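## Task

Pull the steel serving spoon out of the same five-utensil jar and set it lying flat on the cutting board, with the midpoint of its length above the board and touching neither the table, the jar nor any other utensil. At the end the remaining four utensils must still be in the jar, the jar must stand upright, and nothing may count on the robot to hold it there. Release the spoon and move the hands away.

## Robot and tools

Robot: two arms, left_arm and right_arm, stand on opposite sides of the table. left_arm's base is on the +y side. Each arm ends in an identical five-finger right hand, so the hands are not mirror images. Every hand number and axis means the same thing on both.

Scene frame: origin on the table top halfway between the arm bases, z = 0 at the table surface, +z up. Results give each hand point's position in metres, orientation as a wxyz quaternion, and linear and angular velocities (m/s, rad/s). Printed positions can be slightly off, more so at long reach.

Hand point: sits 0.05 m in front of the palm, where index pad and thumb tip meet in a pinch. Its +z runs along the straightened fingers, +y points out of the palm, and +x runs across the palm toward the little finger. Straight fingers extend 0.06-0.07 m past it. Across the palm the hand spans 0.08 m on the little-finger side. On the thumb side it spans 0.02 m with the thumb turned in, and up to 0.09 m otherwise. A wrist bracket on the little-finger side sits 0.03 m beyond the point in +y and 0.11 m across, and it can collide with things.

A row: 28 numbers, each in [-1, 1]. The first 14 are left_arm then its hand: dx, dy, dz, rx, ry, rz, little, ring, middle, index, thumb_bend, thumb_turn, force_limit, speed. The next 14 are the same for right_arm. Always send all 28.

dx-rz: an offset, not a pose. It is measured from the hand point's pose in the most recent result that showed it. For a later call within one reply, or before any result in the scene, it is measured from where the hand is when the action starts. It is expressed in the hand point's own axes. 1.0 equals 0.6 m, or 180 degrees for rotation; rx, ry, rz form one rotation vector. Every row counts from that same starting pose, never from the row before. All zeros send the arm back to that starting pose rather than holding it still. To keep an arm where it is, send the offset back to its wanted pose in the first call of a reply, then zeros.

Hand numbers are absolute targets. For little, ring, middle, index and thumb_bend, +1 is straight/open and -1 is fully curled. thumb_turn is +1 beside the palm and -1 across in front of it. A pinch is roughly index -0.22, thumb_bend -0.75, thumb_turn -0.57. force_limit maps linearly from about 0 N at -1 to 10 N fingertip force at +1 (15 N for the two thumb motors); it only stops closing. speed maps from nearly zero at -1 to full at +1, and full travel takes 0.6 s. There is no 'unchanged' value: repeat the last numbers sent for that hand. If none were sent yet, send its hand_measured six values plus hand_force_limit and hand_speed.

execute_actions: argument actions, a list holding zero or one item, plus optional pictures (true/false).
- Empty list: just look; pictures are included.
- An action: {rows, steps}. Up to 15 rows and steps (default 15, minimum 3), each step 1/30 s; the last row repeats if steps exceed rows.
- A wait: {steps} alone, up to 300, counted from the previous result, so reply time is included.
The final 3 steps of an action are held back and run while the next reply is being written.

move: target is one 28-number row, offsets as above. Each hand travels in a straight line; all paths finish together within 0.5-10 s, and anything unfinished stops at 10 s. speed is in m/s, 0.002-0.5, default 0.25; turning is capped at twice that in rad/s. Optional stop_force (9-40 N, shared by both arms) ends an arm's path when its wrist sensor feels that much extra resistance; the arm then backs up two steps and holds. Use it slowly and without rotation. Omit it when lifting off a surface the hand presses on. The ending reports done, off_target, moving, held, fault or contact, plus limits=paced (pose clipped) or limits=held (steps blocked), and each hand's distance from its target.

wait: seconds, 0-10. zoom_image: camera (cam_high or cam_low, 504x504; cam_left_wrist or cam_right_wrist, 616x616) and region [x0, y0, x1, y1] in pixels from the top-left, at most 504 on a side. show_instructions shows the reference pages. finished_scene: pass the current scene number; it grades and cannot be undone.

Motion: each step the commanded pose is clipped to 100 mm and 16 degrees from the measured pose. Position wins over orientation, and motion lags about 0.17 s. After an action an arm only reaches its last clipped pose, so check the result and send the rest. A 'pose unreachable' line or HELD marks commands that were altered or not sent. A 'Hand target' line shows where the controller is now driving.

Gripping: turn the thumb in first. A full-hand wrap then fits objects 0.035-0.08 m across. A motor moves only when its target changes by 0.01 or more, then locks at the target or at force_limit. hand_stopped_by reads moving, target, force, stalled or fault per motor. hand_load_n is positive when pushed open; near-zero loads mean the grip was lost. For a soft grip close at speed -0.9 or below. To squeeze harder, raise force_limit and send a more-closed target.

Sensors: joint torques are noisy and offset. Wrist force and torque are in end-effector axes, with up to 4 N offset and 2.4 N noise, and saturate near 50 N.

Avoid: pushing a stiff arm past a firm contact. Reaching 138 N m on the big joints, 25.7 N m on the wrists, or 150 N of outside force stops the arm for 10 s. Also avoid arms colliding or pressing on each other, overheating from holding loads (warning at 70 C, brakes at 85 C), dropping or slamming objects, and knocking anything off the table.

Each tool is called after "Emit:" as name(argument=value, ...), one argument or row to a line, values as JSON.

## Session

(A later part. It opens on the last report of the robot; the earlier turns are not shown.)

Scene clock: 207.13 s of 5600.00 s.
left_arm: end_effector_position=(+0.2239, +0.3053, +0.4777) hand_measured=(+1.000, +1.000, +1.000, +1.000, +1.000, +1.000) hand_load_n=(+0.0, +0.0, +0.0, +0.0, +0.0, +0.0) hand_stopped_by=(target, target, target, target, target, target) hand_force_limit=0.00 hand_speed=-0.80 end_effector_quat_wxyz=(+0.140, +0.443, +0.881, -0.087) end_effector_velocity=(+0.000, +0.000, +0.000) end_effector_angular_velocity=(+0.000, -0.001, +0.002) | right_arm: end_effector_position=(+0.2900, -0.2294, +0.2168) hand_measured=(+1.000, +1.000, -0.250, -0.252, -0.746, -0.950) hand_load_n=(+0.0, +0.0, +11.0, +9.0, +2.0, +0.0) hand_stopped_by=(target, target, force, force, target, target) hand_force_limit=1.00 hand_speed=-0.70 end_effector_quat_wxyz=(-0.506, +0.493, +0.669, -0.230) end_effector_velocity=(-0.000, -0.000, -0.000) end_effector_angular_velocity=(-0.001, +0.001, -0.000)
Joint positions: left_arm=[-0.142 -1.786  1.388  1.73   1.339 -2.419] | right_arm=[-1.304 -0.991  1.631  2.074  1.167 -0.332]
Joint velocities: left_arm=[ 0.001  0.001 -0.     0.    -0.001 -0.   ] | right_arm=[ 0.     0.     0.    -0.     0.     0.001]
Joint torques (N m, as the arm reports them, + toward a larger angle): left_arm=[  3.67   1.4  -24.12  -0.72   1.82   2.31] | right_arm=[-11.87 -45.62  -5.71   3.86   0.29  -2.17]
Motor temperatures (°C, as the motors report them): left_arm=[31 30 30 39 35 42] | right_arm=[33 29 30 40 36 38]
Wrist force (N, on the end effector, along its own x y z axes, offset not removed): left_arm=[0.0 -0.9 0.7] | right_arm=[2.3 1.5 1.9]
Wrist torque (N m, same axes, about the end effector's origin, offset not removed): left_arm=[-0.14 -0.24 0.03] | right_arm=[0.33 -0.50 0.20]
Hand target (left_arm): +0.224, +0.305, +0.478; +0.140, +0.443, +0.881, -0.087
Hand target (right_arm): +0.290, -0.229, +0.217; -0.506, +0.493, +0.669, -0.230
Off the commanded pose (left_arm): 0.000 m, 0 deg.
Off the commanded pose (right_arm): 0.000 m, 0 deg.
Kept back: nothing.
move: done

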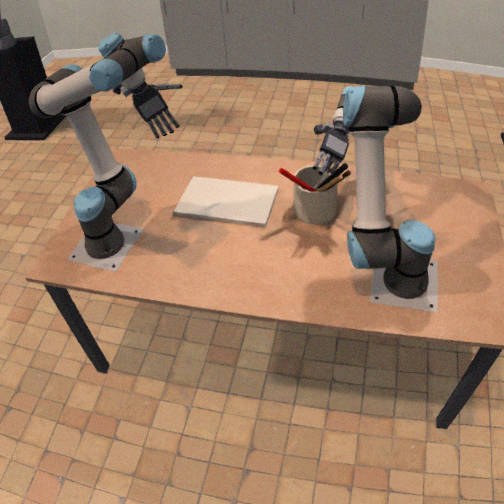

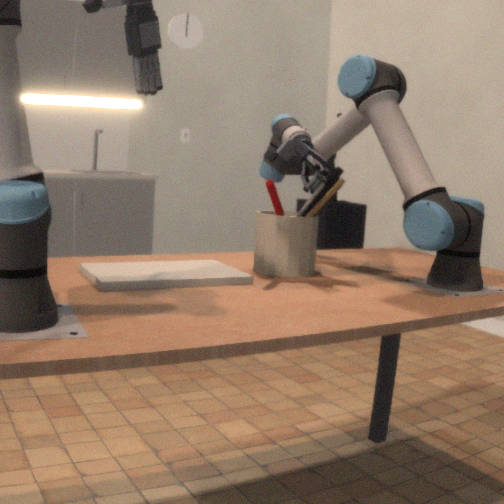

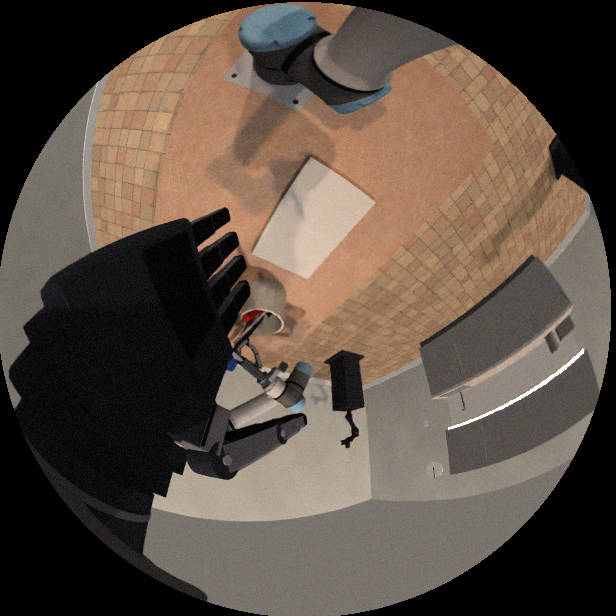

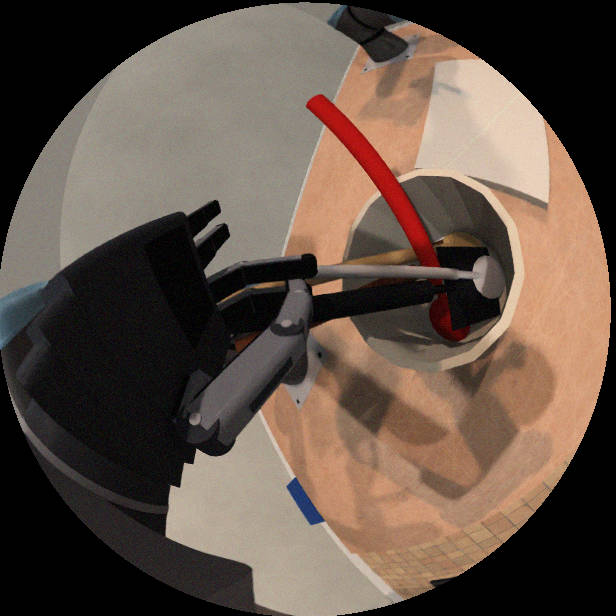

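Emit:
move(
  target=[0,0,0,0,0,0,1,1,1,1,1,1,0,-0.8, 0,0,0,0,0,0,1,1,0.7,-0.5,-0.75,-0.95,1.0,-0.3],
)

Emit:
zoom_image(
  camera="cam_right_wrist",
  region=[180,180,480,440],
)

Emit:
zoom_image(
  camera="cam_high",
  region=[270,120,370,220],
)

Scene clock: 208.63 s of 5600.00 s.
left_arm: end_effector_position=(+0.2239, +0.3053, +0.4777) hand_measured=(+1.000, +1.000, +1.000, +1.000, +1.000, +1.000) hand_load_n=(+0.0, +0.0, +0.0, +0.0, +0.0, +0.0) hand_stopped_by=(target, target, target, target, target, target) hand_force_limit=0.00 hand_speed=-0.80 end_effector_quat_wxyz=(+0.140, +0.443, +0.881, -0.087) end_effector_velocity=(+0.000, +0.001, +0.000) end_effector_angular_velocity=(-0.002, +0.001, +0.002) | right_arm: end_effector_position=(+0.2900, -0.2294, +0.2168) hand_measured=(+1.000, +1.000, +0.700, -0.252, -0.746, -0.950) hand_load_n=(+0.0, +0.0, +0.0, +10.5, +1.0, +0.0) hand_stopped_by=(target, target, target, force, target, target) hand_force_limit=1.00 hand_speed=-0.30 end_effector_quat_wxyz=(-0.506, +0.493, +0.669, -0.230) end_effector_velocity=(+0.000, -0.000, -0.000) end_effector_angular_velocity=(-0.000, -0.000, -0.001)
Joint positions: left_arm=[-0.142 -1.786  1.388  1.73   1.339 -2.419] | right_arm=[-1.304 -0.991  1.631  2.074  1.167 -0.332]
Joint velocities: left_arm=[ 0.001 -0.002  0.    -0.     0.001 -0.001] | right_arm=[-0.001  0.    -0.     0.     0.    -0.   ]
Joint torques (N m, as the arm reports them, + toward a larger angle): left_arm=[  3.55   1.17 -23.76  -0.73   1.77   2.25] | right_arm=[-12.05 -45.63  -5.87   4.     0.42  -2.14]
Motor temperatures (°C, as the motors report them): left_arm=[31 30 30 39 35 42] | right_arm=[33 29 30 40 36 38]
Wrist force (N, on the end effector, along its own x y z axes, offset not removed): left_arm=[0.4 -0.7 0.4] | right_arm=[3.1 1.4 2.2]
Wrist torque (N m, same axes, about the end effector's origin, offset not removed): left_arm=[-0.13 -0.29 0.13] | right_arm=[0.25 -0.71 0.11]
Hand target (left_arm): +0.224, +0.305, +0.478; +0.140, +0.443, +0.881, -0.087
Hand target (right_arm): +0.290, -0.229, +0.217; -0.506, +0.493, +0.669, -0.230
Off the commanded pose (left_arm): 0.000 m, 0 deg.
Off the commanded pose (right_arm): 0.000 m, 0 deg.
Kept back: nothing.
move: done

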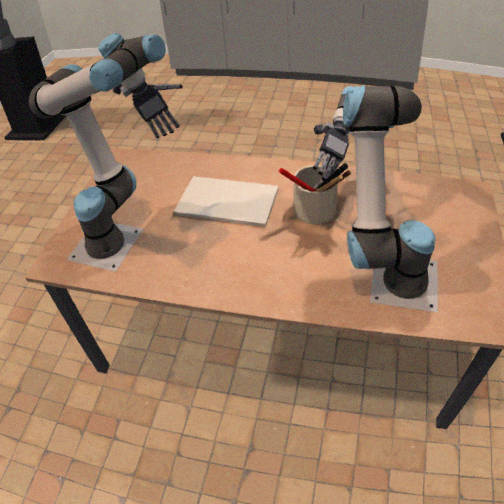

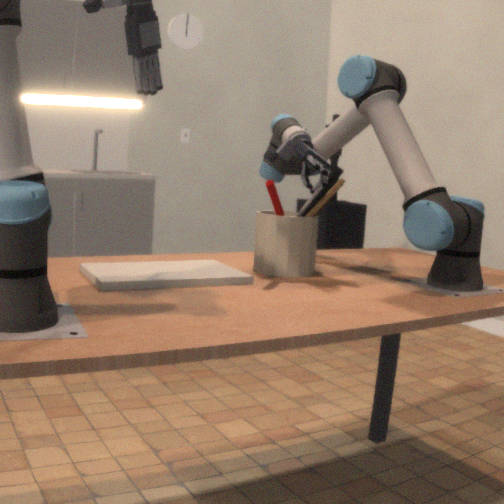

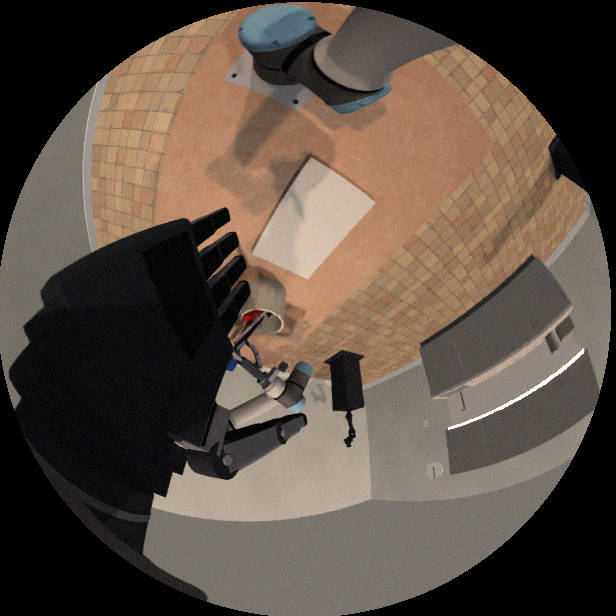

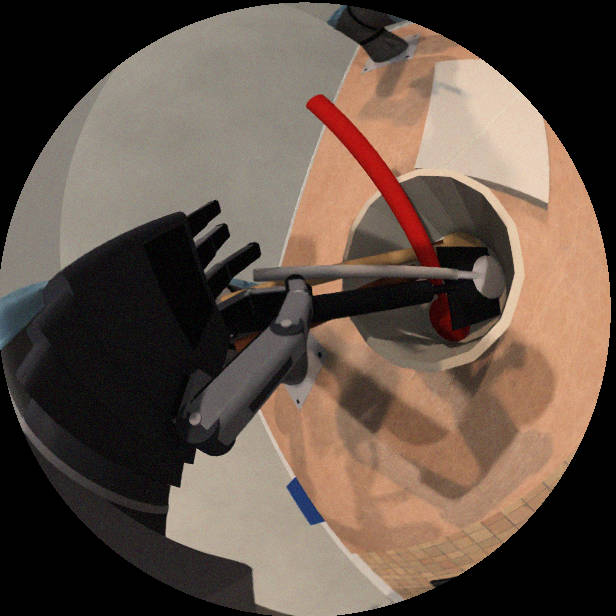

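Region (180, 180, 480, 440) of cam_right_wrist's 616x616 image, scaled by 1.680, with more detail than that image has; it fills the top 437 rows of this view, and the rest is white.

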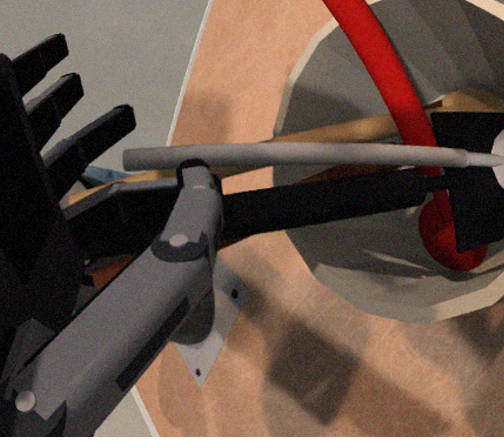

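Region (270, 120, 370, 220) of cam_high's 504x504 image, scaled by 5.040, with more detail than that image has.

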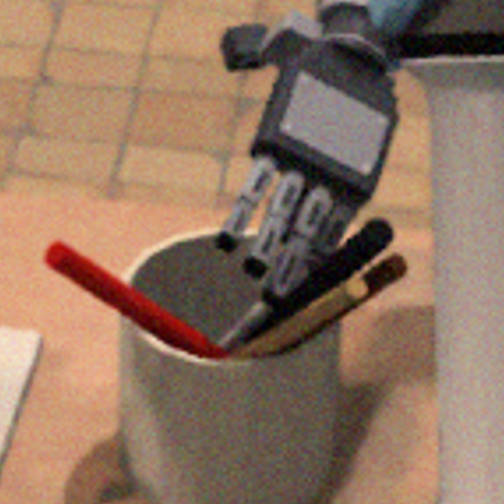

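Emit:
move(
  target=[0,0,0,0,0,0,1,1,1,1,1,1,0,-0.8, 0,-0.035,0,0,0,0,1,1,0.7,-0.5,-0.75,-0.95,1.0,-0.3],
  speed=0.04,
)

Emit:
move(
  target=[0,0,0,0,0,0,1,1,1,1,1,1,0,-0.8, 0,0,0.02,0,0,0,1,1,0.6,0.6,-0.5,-0.95,1.0,0],
  speed=0.04,
)

Emit:
move(
  target=[0,0,0,0,0,0,1,1,1,1,1,1,0,-0.8, 0,0.035,0,0,0,0,1,1,0.6,0.6,-0.5,-0.95,1.0,0],
  speed=0.015,
  stop_force=9,
)

Emit:
zoom_image(
  camera="cam_right_wrist",
  region=[180,180,480,440],
)

Emit:
zoom_image(
  camera="cam_high",
  region=[270,120,370,220],
)

Scene clock: 209.83 s of 5600.00 s.
left_arm: end_effector_position=(+0.2239, +0.3053, +0.4777) hand_measured=(+1.000, +1.000, +1.000, +1.000, +1.000, +1.000) hand_load_n=(+0.0, +0.0, +0.0, +0.0, +0.0, +0.0) hand_stopped_by=(target, target, target, target, target, target) hand_force_limit=0.00 hand_speed=-0.80 end_effector_quat_wxyz=(+0.140, +0.443, +0.881, -0.087) end_effector_velocity=(+0.000, +0.000, -0.000) end_effector_angular_velocity=(-0.000, +0.001, +0.002) | right_arm: end_effector_position=(+0.2811, -0.2378, +0.2334) hand_measured=(+1.000, +1.000, +0.700, -0.252, -0.746, -0.950) hand_load_n=(+0.0, +0.0, +0.0, +10.5, +1.0, -0.5) hand_stopped_by=(target, target, target, force, target, target) hand_force_limit=1.00 hand_speed=-0.30 end_effector_quat_wxyz=(-0.506, +0.493, +0.669, -0.230) end_effector_velocity=(-0.001, -0.000, +0.002) end_effector_angular_velocity=(+0.000, +0.000, +0.001)
Joint positions: left_arm=[-0.142 -1.786  1.388  1.73   1.339 -2.419] | right_arm=[-1.316 -1.038  1.658  2.096  1.179 -0.338]
Joint velocities: left_arm=[ 0.001 -0.    -0.    -0.     0.001 -0.001] | right_arm=[ 0.    -0.005  0.003  0.003 -0.    -0.001]
Joint torques (N m, as the arm reports them, + toward a larger angle): left_arm=[  4.13   1.54 -23.98  -0.69   1.78   2.36] | right_arm=[-12.05 -47.44  -6.46   5.1    2.01  -2.19]
Motor temperatures (°C, as the motors report them): left_arm=[31 30 30 39 35 42] | right_arm=[33 29 30 40 36 38]
Wrist force (N, on the end effector, along its own x y z axes, offset not removed): left_arm=[0.3 -1.1 0.6] | right_arm=[1.0 3.0 3.2]
Wrist torque (N m, same axes, about the end effector's origin, offset not removed): left_arm=[-0.17 -0.33 0.02] | right_arm=[0.38 -0.25 0.13]
Hand target (left_arm): +0.224, +0.305, +0.478; +0.140, +0.443, +0.881, -0.087
Hand target (right_arm): +0.281, -0.238, +0.234; -0.506, +0.493, +0.669, -0.230
Off the commanded pose (left_arm): 0.000 m, 0 deg.
Off the commanded pose (right_arm): 0.000 m, 0 deg.
Kept back: nothing.
move: done

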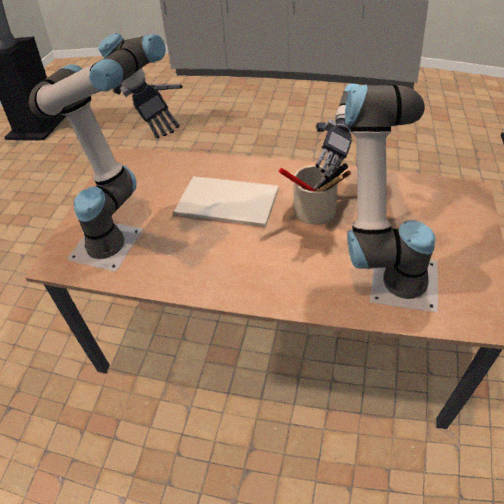

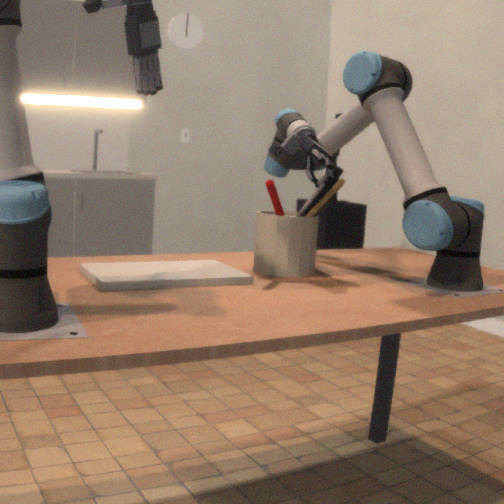

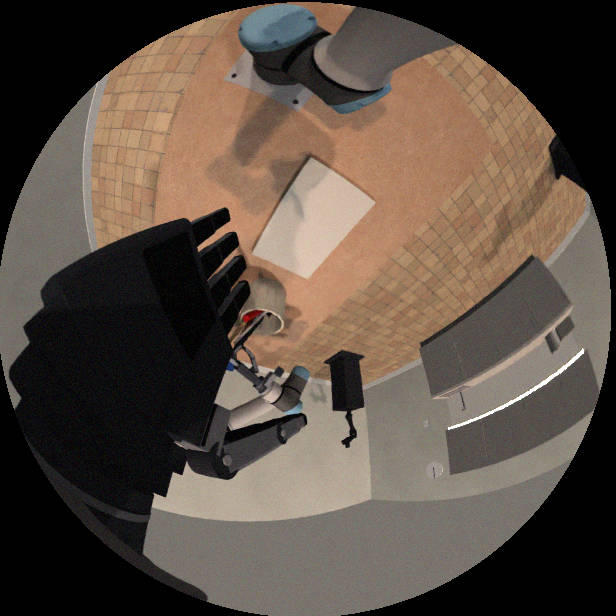

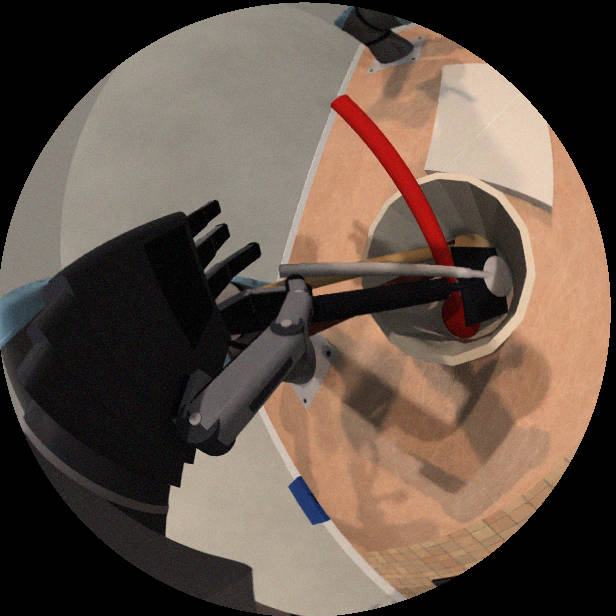

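Scene clock: 210.67 s of 5600.00 s.
left_arm: end_effector_position=(+0.2239, +0.3053, +0.4777) hand_measured=(+1.000, +1.000, +1.000, +1.000, +1.000, +1.000) hand_load_n=(+0.0, +0.0, +0.0, +0.0, +0.0, +0.0) hand_stopped_by=(target, target, target, target, target, target) hand_force_limit=0.00 hand_speed=-0.80 end_effector_quat_wxyz=(+0.140, +0.443, +0.881, -0.087) end_effector_velocity=(-0.000, -0.001, -0.000) end_effector_angular_velocity=(+0.002, -0.001, +0.000) | right_arm: end_effector_position=(+0.2706, -0.2356, +0.2290) hand_measured=(+1.000, +1.000, +0.600, +0.600, -0.500, -0.950) hand_load_n=(+0.0, +0.0, +0.0, +0.0, +0.0, +0.0) hand_stopped_by=(target, target, target, target, target, target) hand_force_limit=1.00 hand_speed=0.00 end_effector_quat_wxyz=(-0.506, +0.493, +0.669, -0.230) end_effector_velocity=(-0.002, +0.001, -0.001) end_effector_angular_velocity=(-0.000, -0.000, -0.000)
Joint positions: left_arm=[-0.142 -1.786  1.388  1.73   1.339 -2.419] | right_arm=[-1.307 -1.048  1.689  2.074  1.17  -0.333]
Joint velocities: left_arm=[ 0.     0.003 -0.    -0.001 -0.     0.   ] | right_arm=[ 0.002 -0.002  0.007 -0.005 -0.002  0.002]
Joint torques (N m, as the arm reports them, + toward a larger angle): left_arm=[  3.48   1.07 -24.05  -0.74   1.7    2.36] | right_arm=[ 14.17 -44.29  -7.27  -0.19  -1.97   2.47]
Motor temperatures (°C, as the motors report them): left_arm=[31 30 30 39 35 42] | right_arm=[33 29 30 40 36 38]
Wrist force (N, on the end effector, along its own x y z axes, offset not removed): left_arm=[0.0 -2.1 0.4] | right_arm=[2.2 0.2 3.6]
Wrist torque (N m, same axes, about the end effector's origin, offset not removed): left_arm=[-0.29 -0.21 0.02] | right_arm=[0.02 -0.53 0.12]
Hand target (left_arm): +0.224, +0.305, +0.478; +0.140, +0.443, +0.881, -0.087
Hand target (right_arm): +0.270, -0.236, +0.229; -0.506, +0.493, +0.669, -0.230
Off the commanded pose (left_arm): 0.000 m, 0 deg.
Off the commanded pose (right_arm): 0.000 m, 0 deg.
Kept back: nothing.
move: done

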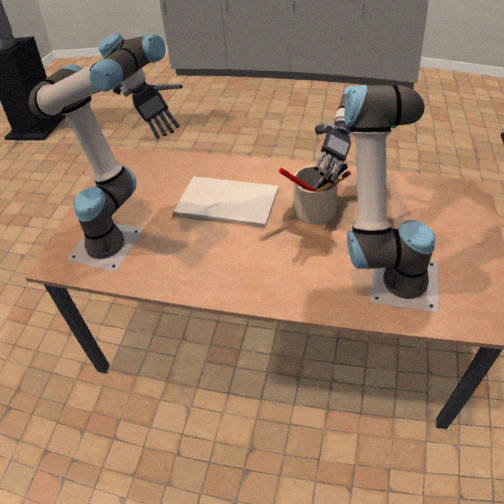

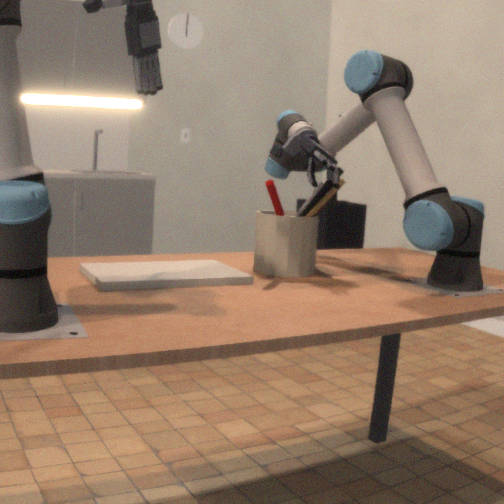

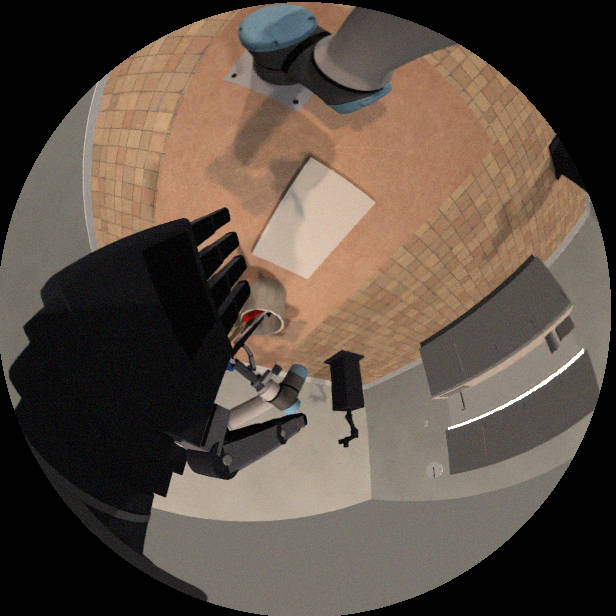

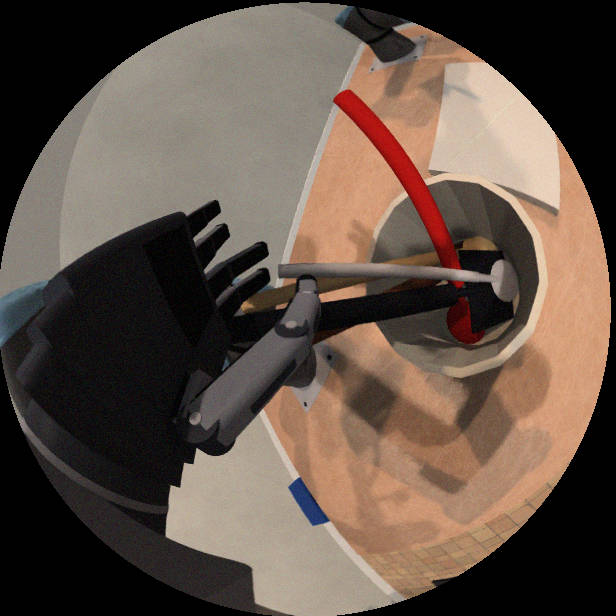

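Scene clock: 212.37 s of 5600.00 s.
left_arm: end_effector_position=(+0.2239, +0.3053, +0.4777) hand_measured=(+1.000, +1.000, +1.000, +1.000, +1.000, +1.000) hand_load_n=(+0.0, +0.0, +0.0, +0.0, +0.0, +0.0) hand_stopped_by=(target, target, target, target, target, target) hand_force_limit=0.00 hand_speed=-0.80 end_effector_quat_wxyz=(+0.140, +0.443, +0.881, -0.087) end_effector_velocity=(+0.000, +0.000, -0.000) end_effector_angular_velocity=(+0.000, +0.001, +0.002) | right_arm: end_effector_position=(+0.2794, -0.2271, +0.2124) hand_measured=(+1.000, +1.000, +0.600, +0.600, -0.500, -0.950) hand_load_n=(+0.0, +0.0, +0.0, +0.0, +0.0, +0.0) hand_stopped_by=(target, target, target, target, target, target) hand_force_limit=1.00 hand_speed=0.00 end_effector_quat_wxyz=(-0.506, +0.493, +0.669, -0.230) end_effector_velocity=(+0.001, +0.001, -0.002) end_effector_angular_velocity=(-0.001, -0.001, -0.000)
Joint positions: left_arm=[-0.142 -1.786  1.388  1.73   1.339 -2.419] | right_arm=[-1.295 -1.     1.661  2.052  1.159 -0.328]
Joint velocities: left_arm=[ 0.002  0.     0.    -0.     0.001 -0.001] | right_arm=[ 0.001  0.005 -0.004 -0.003 -0.001  0.001]
Joint torques (N m, as the arm reports them, + toward a larger angle): left_arm=[  3.84   1.81 -23.98  -0.75   1.82   2.31] | right_arm=[ 15.62 -23.77 -25.33  -0.27  -1.67   2.21]
Motor temperatures (°C, as the motors report them): left_arm=[31 30 30 39 35 42] | right_arm=[33 29 30 40 36 38]
Wrist force (N, on the end effector, along its own x y z axes, offset not removed): left_arm=[0.7 -1.8 1.0] | right_arm=[0.7 1.3 2.6]
Wrist torque (N m, same axes, about the end effector's origin, offset not removed): left_arm=[-0.26 -0.39 0.05] | right_arm=[0.19 -0.36 -0.03]
Hand target (left_arm): +0.224, +0.305, +0.478; +0.140, +0.443, +0.881, -0.087
Hand target (right_arm): +0.280, -0.227, +0.212; -0.506, +0.493, +0.669, -0.230
Off the commanded pose (left_arm): 0.000 m, 0 deg.
Off the commanded pose (right_arm): 0.000 m, 0 deg.
Kept back: nothing.
move: done

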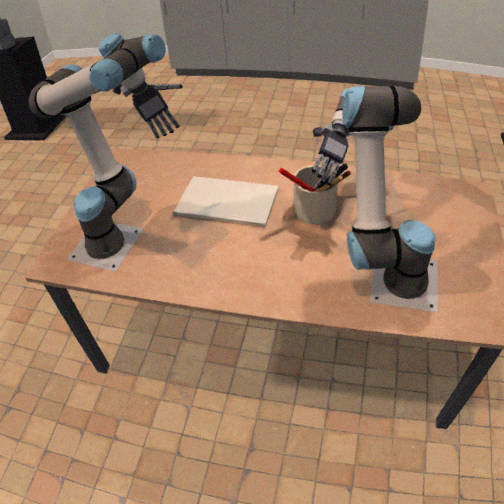

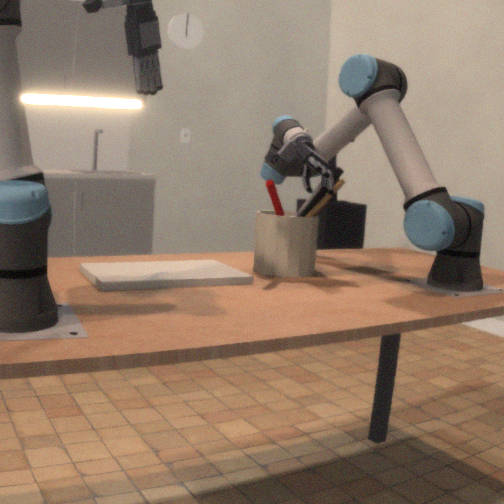

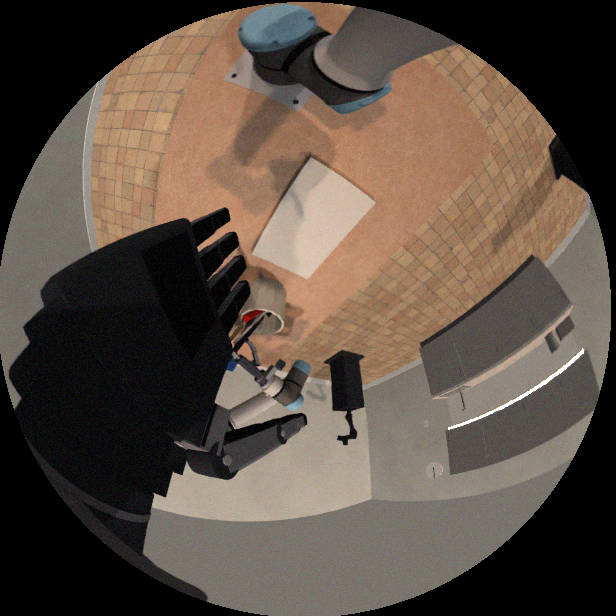

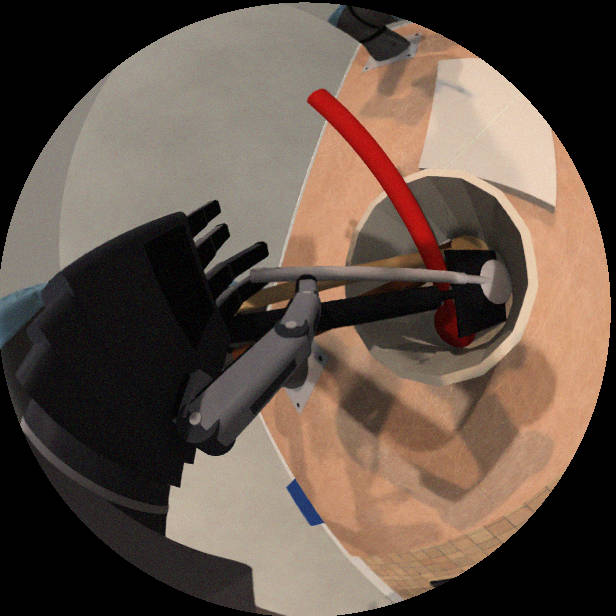

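Region (180, 180, 480, 440) of cam_right_wrist's 616x616 image, scaled by 1.680, with more detail than that image has; it fills the top 437 rows of this view, and the rest is white.

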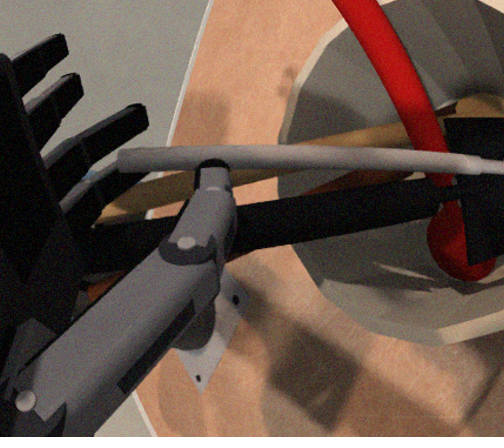

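Region (270, 120, 370, 220) of cam_high's 504x504 image, scaled by 5.040, with more detail than that image has.

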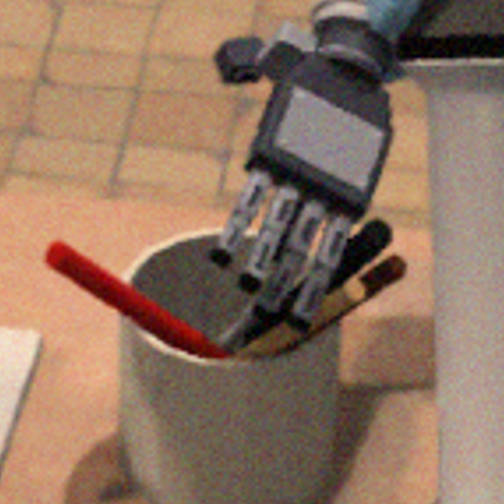

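Emit:
move(
  target=[0,0,0,0,0,0,1,1,1,1,1,1,0,-0.8, 0.008,0,0,0,0,0,1,1,-0.5,-0.5,-0.78,-1,1.0,-0.7],
  speed=0.01,
)

Emit:
zoom_image(
  camera="cam_right_wrist",
  region=[180,180,480,440],
)

Emit:
zoom_image(
  camera="cam_high",
  region=[270,120,370,220],
)

Scene clock: 214.57 s of 5600.00 s.
left_arm: end_effector_position=(+0.2239, +0.3053, +0.4777) hand_measured=(+1.000, +1.000, +1.000, +1.000, +1.000, +1.000) hand_load_n=(+0.0, +0.0, +0.0, +0.0, +0.0, +0.0) hand_stopped_by=(target, target, target, target, target, target) hand_force_limit=0.00 hand_speed=-0.80 end_effector_quat_wxyz=(+0.140, +0.443, +0.881, -0.087) end_effector_velocity=(-0.001, -0.000, -0.000) end_effector_angular_velocity=(-0.001, +0.001, -0.002) | right_arm: end_effector_position=(+0.2794, -0.2229, +0.2145) hand_measured=(+1.000, +1.000, -0.250, -0.078, -0.778, -1.000) hand_load_n=(+0.0, +0.0, +11.0, +12.5, +2.5, +4.5) hand_stopped_by=(target, target, force, force, target, target) hand_force_limit=1.00 hand_speed=-0.70 end_effector_quat_wxyz=(-0.506, +0.493, +0.669, -0.230) end_effector_velocity=(-0.000, +0.000, -0.000) end_effector_angular_velocity=(-0.000, -0.001, +0.000)
Joint positions: left_arm=[-0.142 -1.786  1.388  1.73   1.339 -2.419] | right_arm=[-1.286 -0.999  1.652  2.058  1.151 -0.324]
Joint velocities: left_arm=[-0.001 -0.001 -0.    -0.001  0.001  0.001] | right_arm=[ 0.001 -0.    -0.    -0.001 -0.     0.   ]
Joint torques (N m, as the arm reports them, + toward a larger angle): left_arm=[  3.43   1.5  -24.04  -0.78   1.81   2.21] | right_arm=[ 14.2  -25.23 -24.74  -3.44  -2.91   1.66]
Motor temperatures (°C, as the motors report them): left_arm=[31 30 30 39 35 42] | right_arm=[33 29 30 40 36 38]
Wrist force (N, on the end effector, along its own x y z axes, offset not removed): left_arm=[-0.6 -1.1 0.7] | right_arm=[2.0 -14.7 0.5]
Wrist torque (N m, same axes, about the end effector's origin, offset not removed): left_arm=[-0.16 -0.17 0.02] | right_arm=[-0.40 -0.51 0.20]
Hand target (left_arm): +0.224, +0.305, +0.478; +0.140, +0.443, +0.881, -0.087
Hand target (right_arm): +0.279, -0.223, +0.215; -0.506, +0.493, +0.669, -0.230
Off the commanded pose (left_arm): 0.000 m, 0 deg.
Off the commanded pose (right_arm): 0.000 m, 0 deg.
Kept back: nothing.
move: done

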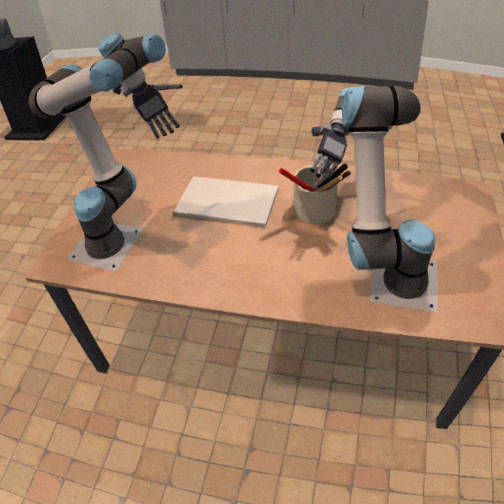

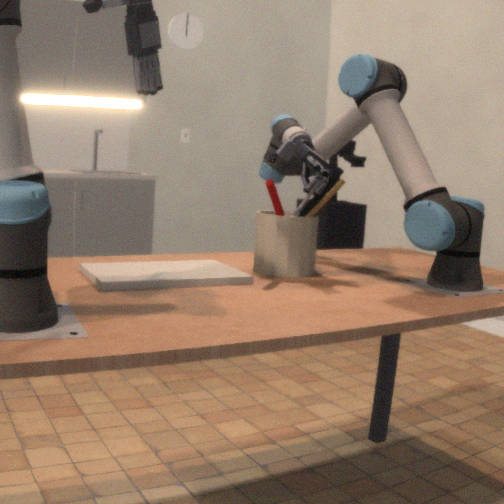

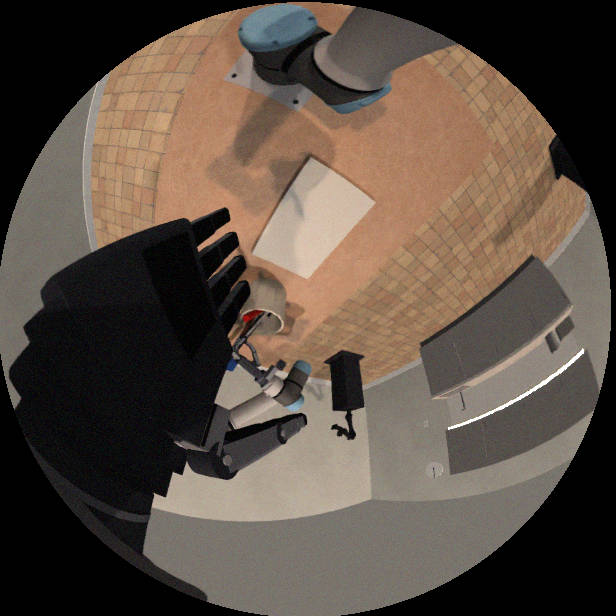

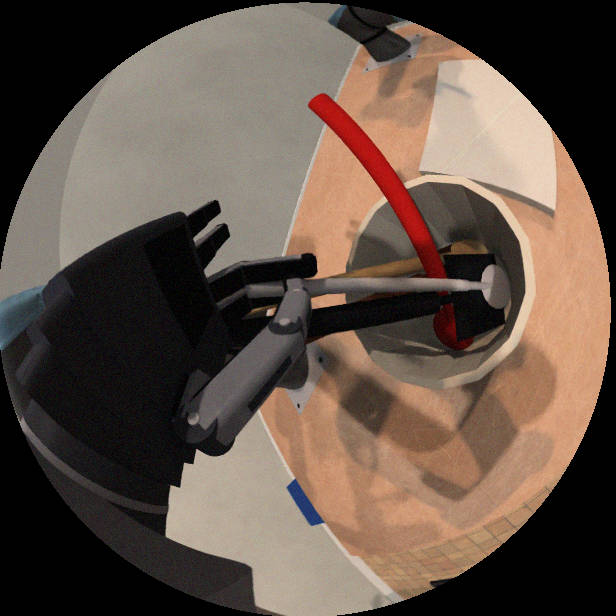

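Region (180, 180, 480, 440) of cam_right_wrist's 616x616 image, scaled by 1.680, with more detail than that image has; it fills the top 437 rows of this view, and the rest is white.

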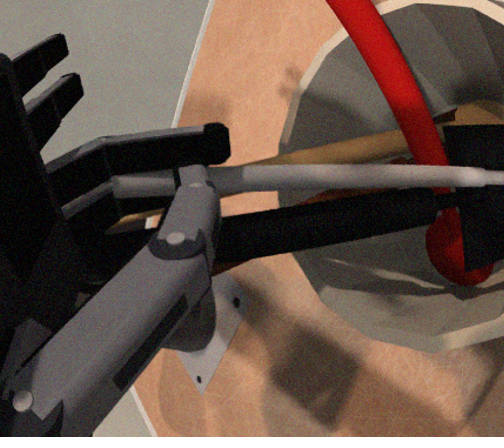

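Region (270, 120, 370, 220) of cam_high's 504x504 image, scaled by 5.040, with more detail than that image has.

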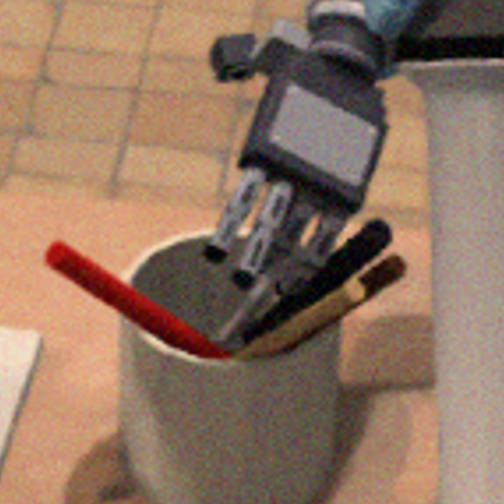

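Emit:
move(
  target=[0,0,0,0,0,0,1,1,1,1,1,1,0,-0.8, 0,-0.06,0,0,0,0,1,1,-0.5,-0.5,-0.78,-1,1.0,-0.7],
  speed=0.02,
)

Emit:
zoom_image(
  camera="cam_low",
  region=[250,80,410,240],
)

Scene clock: 216.93 s of 5600.00 s.
left_arm: end_effector_position=(+0.2239, +0.3053, +0.4777) hand_measured=(+1.000, +1.000, +1.000, +1.000, +1.000, +1.000) hand_load_n=(+0.0, +0.0, +0.0, +0.0, +0.0, +0.0) hand_stopped_by=(target, target, target, target, target, target) hand_force_limit=0.00 hand_speed=-0.80 end_effector_quat_wxyz=(+0.140, +0.443, +0.881, -0.087) end_effector_velocity=(+0.000, +0.000, +0.000) end_effector_angular_velocity=(+0.002, -0.001, +0.000) | right_arm: end_effector_position=(+0.2642, -0.2374, +0.2433) hand_measured=(+1.000, +1.000, -0.250, -0.078, -0.776, -1.000) hand_load_n=(+0.0, +0.0, +11.0, +6.5, +6.0, +1.5) hand_stopped_by=(target, target, force, force, target, target) hand_force_limit=1.00 hand_speed=-0.70 end_effector_quat_wxyz=(-0.506, +0.493, +0.669, -0.230) end_effector_velocity=(-0.001, -0.001, +0.002) end_effector_angular_velocity=(+0.001, -0.000, -0.001)
Joint positions: left_arm=[-0.142 -1.786  1.388  1.73   1.339 -2.419] | right_arm=[-1.308 -1.08   1.698  2.098  1.171 -0.334]
Joint velocities: left_arm=[ 0.     0.    -0.     0.002 -0.001 -0.   ] | right_arm=[-0.003 -0.006  0.003  0.003  0.001 -0.002]
Joint torques (N m, as the arm reports them, + toward a larger angle): left_arm=[  3.31   1.64 -24.12  -0.73   1.79   2.27] | right_arm=[-12.48 -40.05  -5.82   5.57   1.93  -2.01]
Motor temperatures (°C, as the motors report them): left_arm=[31 30 30 39 35 42] | right_arm=[33 29 30 40 36 38]
Wrist force (N, on the end effector, along its own x y z axes, offset not removed): left_arm=[1.6 -0.7 0.3] | right_arm=[0.4 4.0 2.3]
Wrist torque (N m, same axes, about the end effector's origin, offset not removed): left_arm=[-0.09 -0.46 0.13] | right_arm=[0.03 -0.34 -0.11]
Hand target (left_arm): +0.224, +0.305, +0.478; +0.140, +0.443, +0.881, -0.087
Hand target (right_arm): +0.264, -0.238, +0.244; -0.506, +0.493, +0.669, -0.230
Off the commanded pose (left_arm): 0.000 m, 0 deg.
Off the commanded pose (right_arm): 0.000 m, 0 deg.
Kept back: nothing.
move: done

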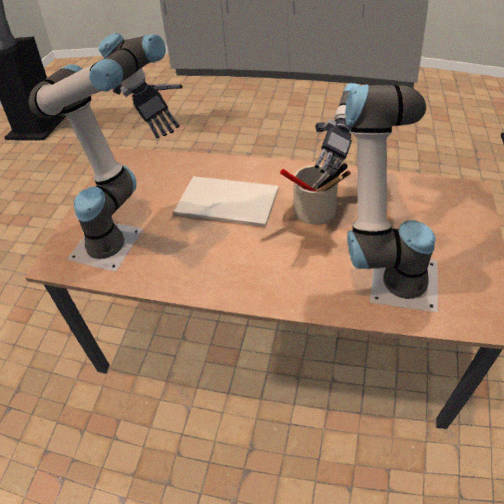

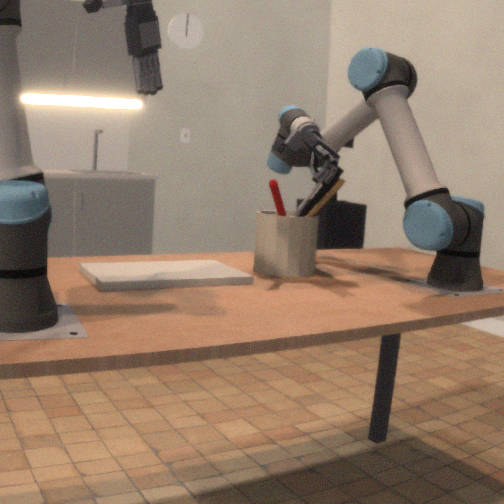

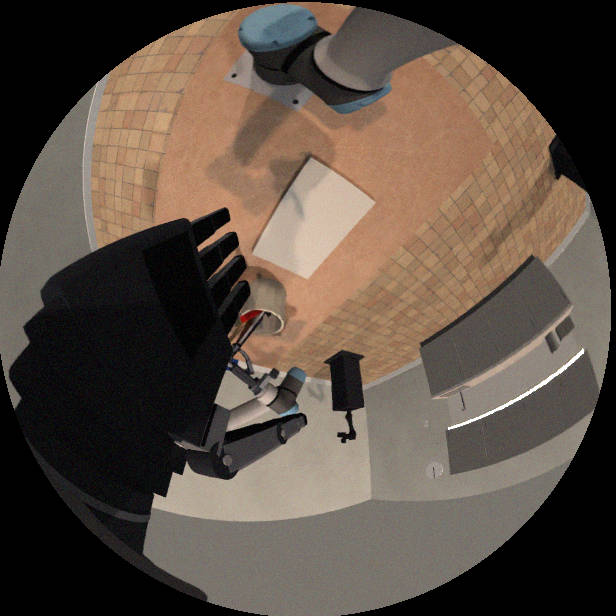

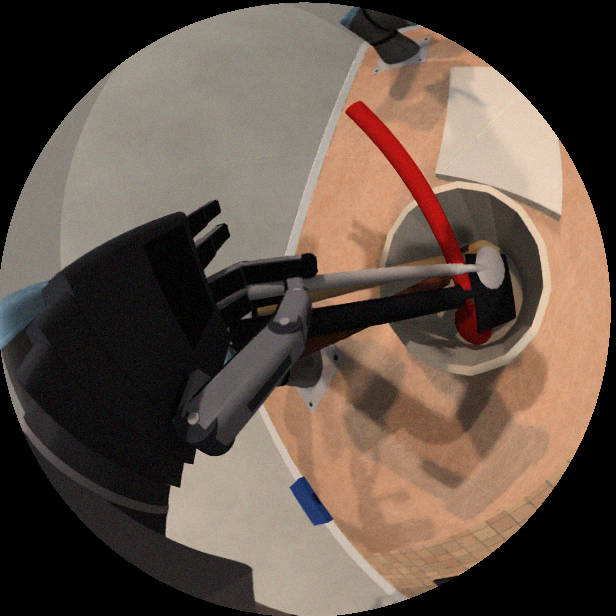

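Region (250, 80, 410, 240) of cam_low's 504x504 image, scaled by 3.150, with more detail than that image has.

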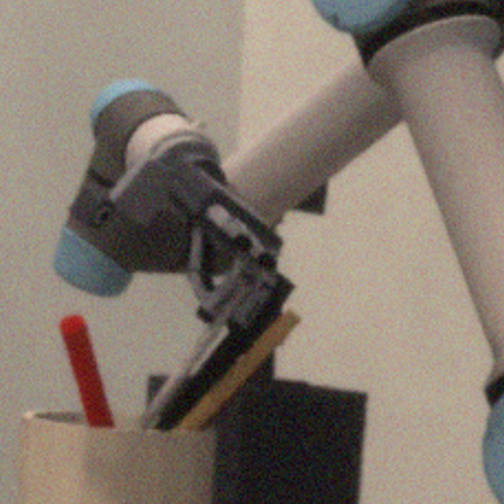

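Held. Tighten index and continue lifting.

Emit:
move(
  target=[0,0,0,0,0,0,1,1,1,1,1,1,0,-0.8, 0,-0.2,0,0,0,0,1,1,-0.5,-0.55,-0.78,-1,1.0,-0.7],
  speed=0.03,
)

Scene clock: 222.73 s of 5600.00 s.
left_arm: end_effector_position=(+0.2239, +0.3053, +0.4777) hand_measured=(+1.000, +1.000, +1.000, +1.000, +1.000, +1.000) hand_load_n=(+0.0, +0.0, +0.0, +0.0, +0.0, +0.0) hand_stopped_by=(target, target, target, target, target, target) hand_force_limit=0.00 hand_speed=-0.80 end_effector_quat_wxyz=(+0.140, +0.443, +0.881, -0.087) end_effector_velocity=(-0.000, -0.000, +0.000) end_effector_angular_velocity=(-0.001, -0.000, -0.002) | right_arm: end_effector_position=(+0.2131, -0.2863, +0.3398) hand_measured=(+1.000, +1.000, -0.250, -0.094, -0.776, -1.000) hand_load_n=(+0.0, +0.0, +11.5, +9.5, +5.5, +3.0) hand_stopped_by=(target, target, force, force, target, target) hand_force_limit=1.00 hand_speed=-0.70 end_effector_quat_wxyz=(-0.506, +0.493, +0.669, -0.230) end_effector_velocity=(-0.001, -0.001, +0.002) end_effector_angular_velocity=(-0.001, -0.000, -0.001)
Joint positions: left_arm=[-0.142 -1.786  1.388  1.73   1.339 -2.419] | right_arm=[-1.396 -1.346  1.796  2.279  1.251 -0.372]
Joint velocities: left_arm=[-0.    -0.    -0.001 -0.     0.     0.002] | right_arm=[-0.003 -0.006  0.001  0.005  0.003  0.   ]
Joint torques (N m, as the arm reports them, + toward a larger angle): left_arm=[  3.46   1.83 -23.89  -0.72   1.78   2.25] | right_arm=[-11.52 -34.69  -7.56   5.45   1.5   -2.26]
Motor temperatures (°C, as the motors report them): left_arm=[31 30 30 39 35 42] | right_arm=[33 29 30 40 36 38]
Wrist force (N, on the end effector, along its own x y z axes, offset not removed): left_arm=[-0.1 -1.7 1.2] | right_arm=[-1.1 2.6 0.9]
Wrist torque (N m, same axes, about the end effector's origin, offset not removed): left_arm=[-0.24 -0.20 0.02] | right_arm=[0.35 -0.02 0.09]
Hand target (left_arm): +0.224, +0.305, +0.478; +0.140, +0.443, +0.881, -0.087
Hand target (right_arm): +0.213, -0.286, +0.340; -0.506, +0.493, +0.669, -0.230
Off the commanded pose (left_arm): 0.000 m, 0 deg.
Off the commanded pose (right_arm): 0.000 m, 0 deg.
Kept back: nothing.
move: done

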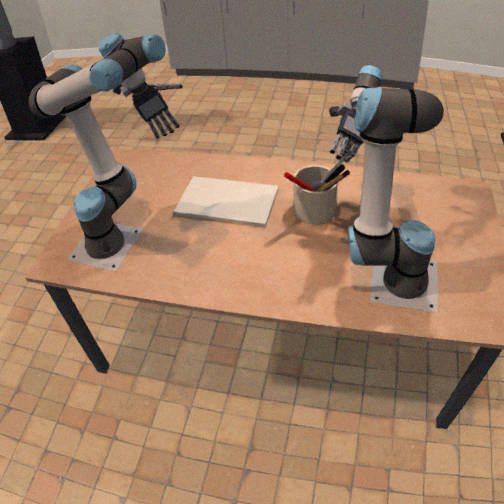

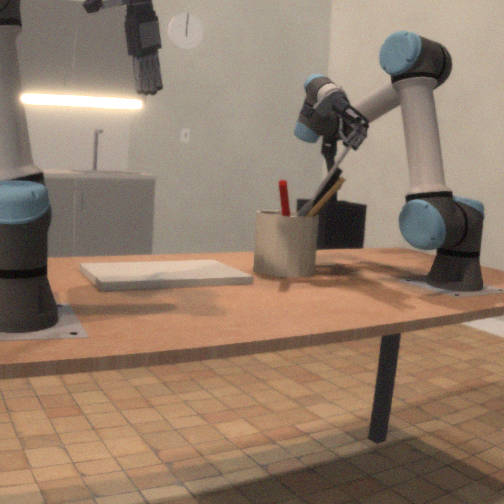

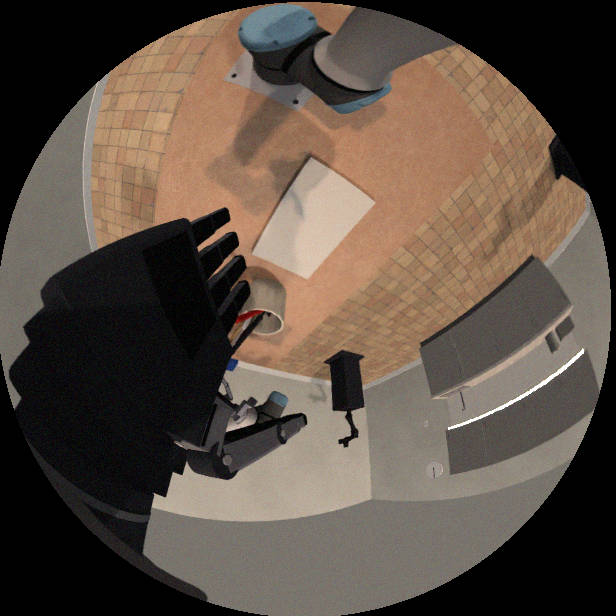

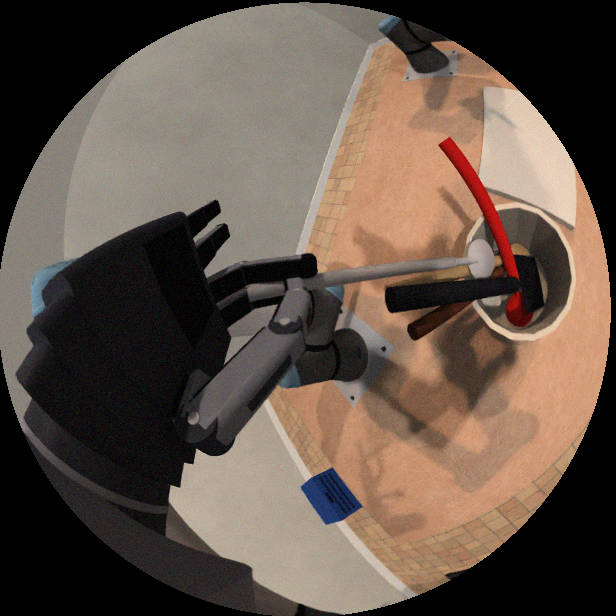

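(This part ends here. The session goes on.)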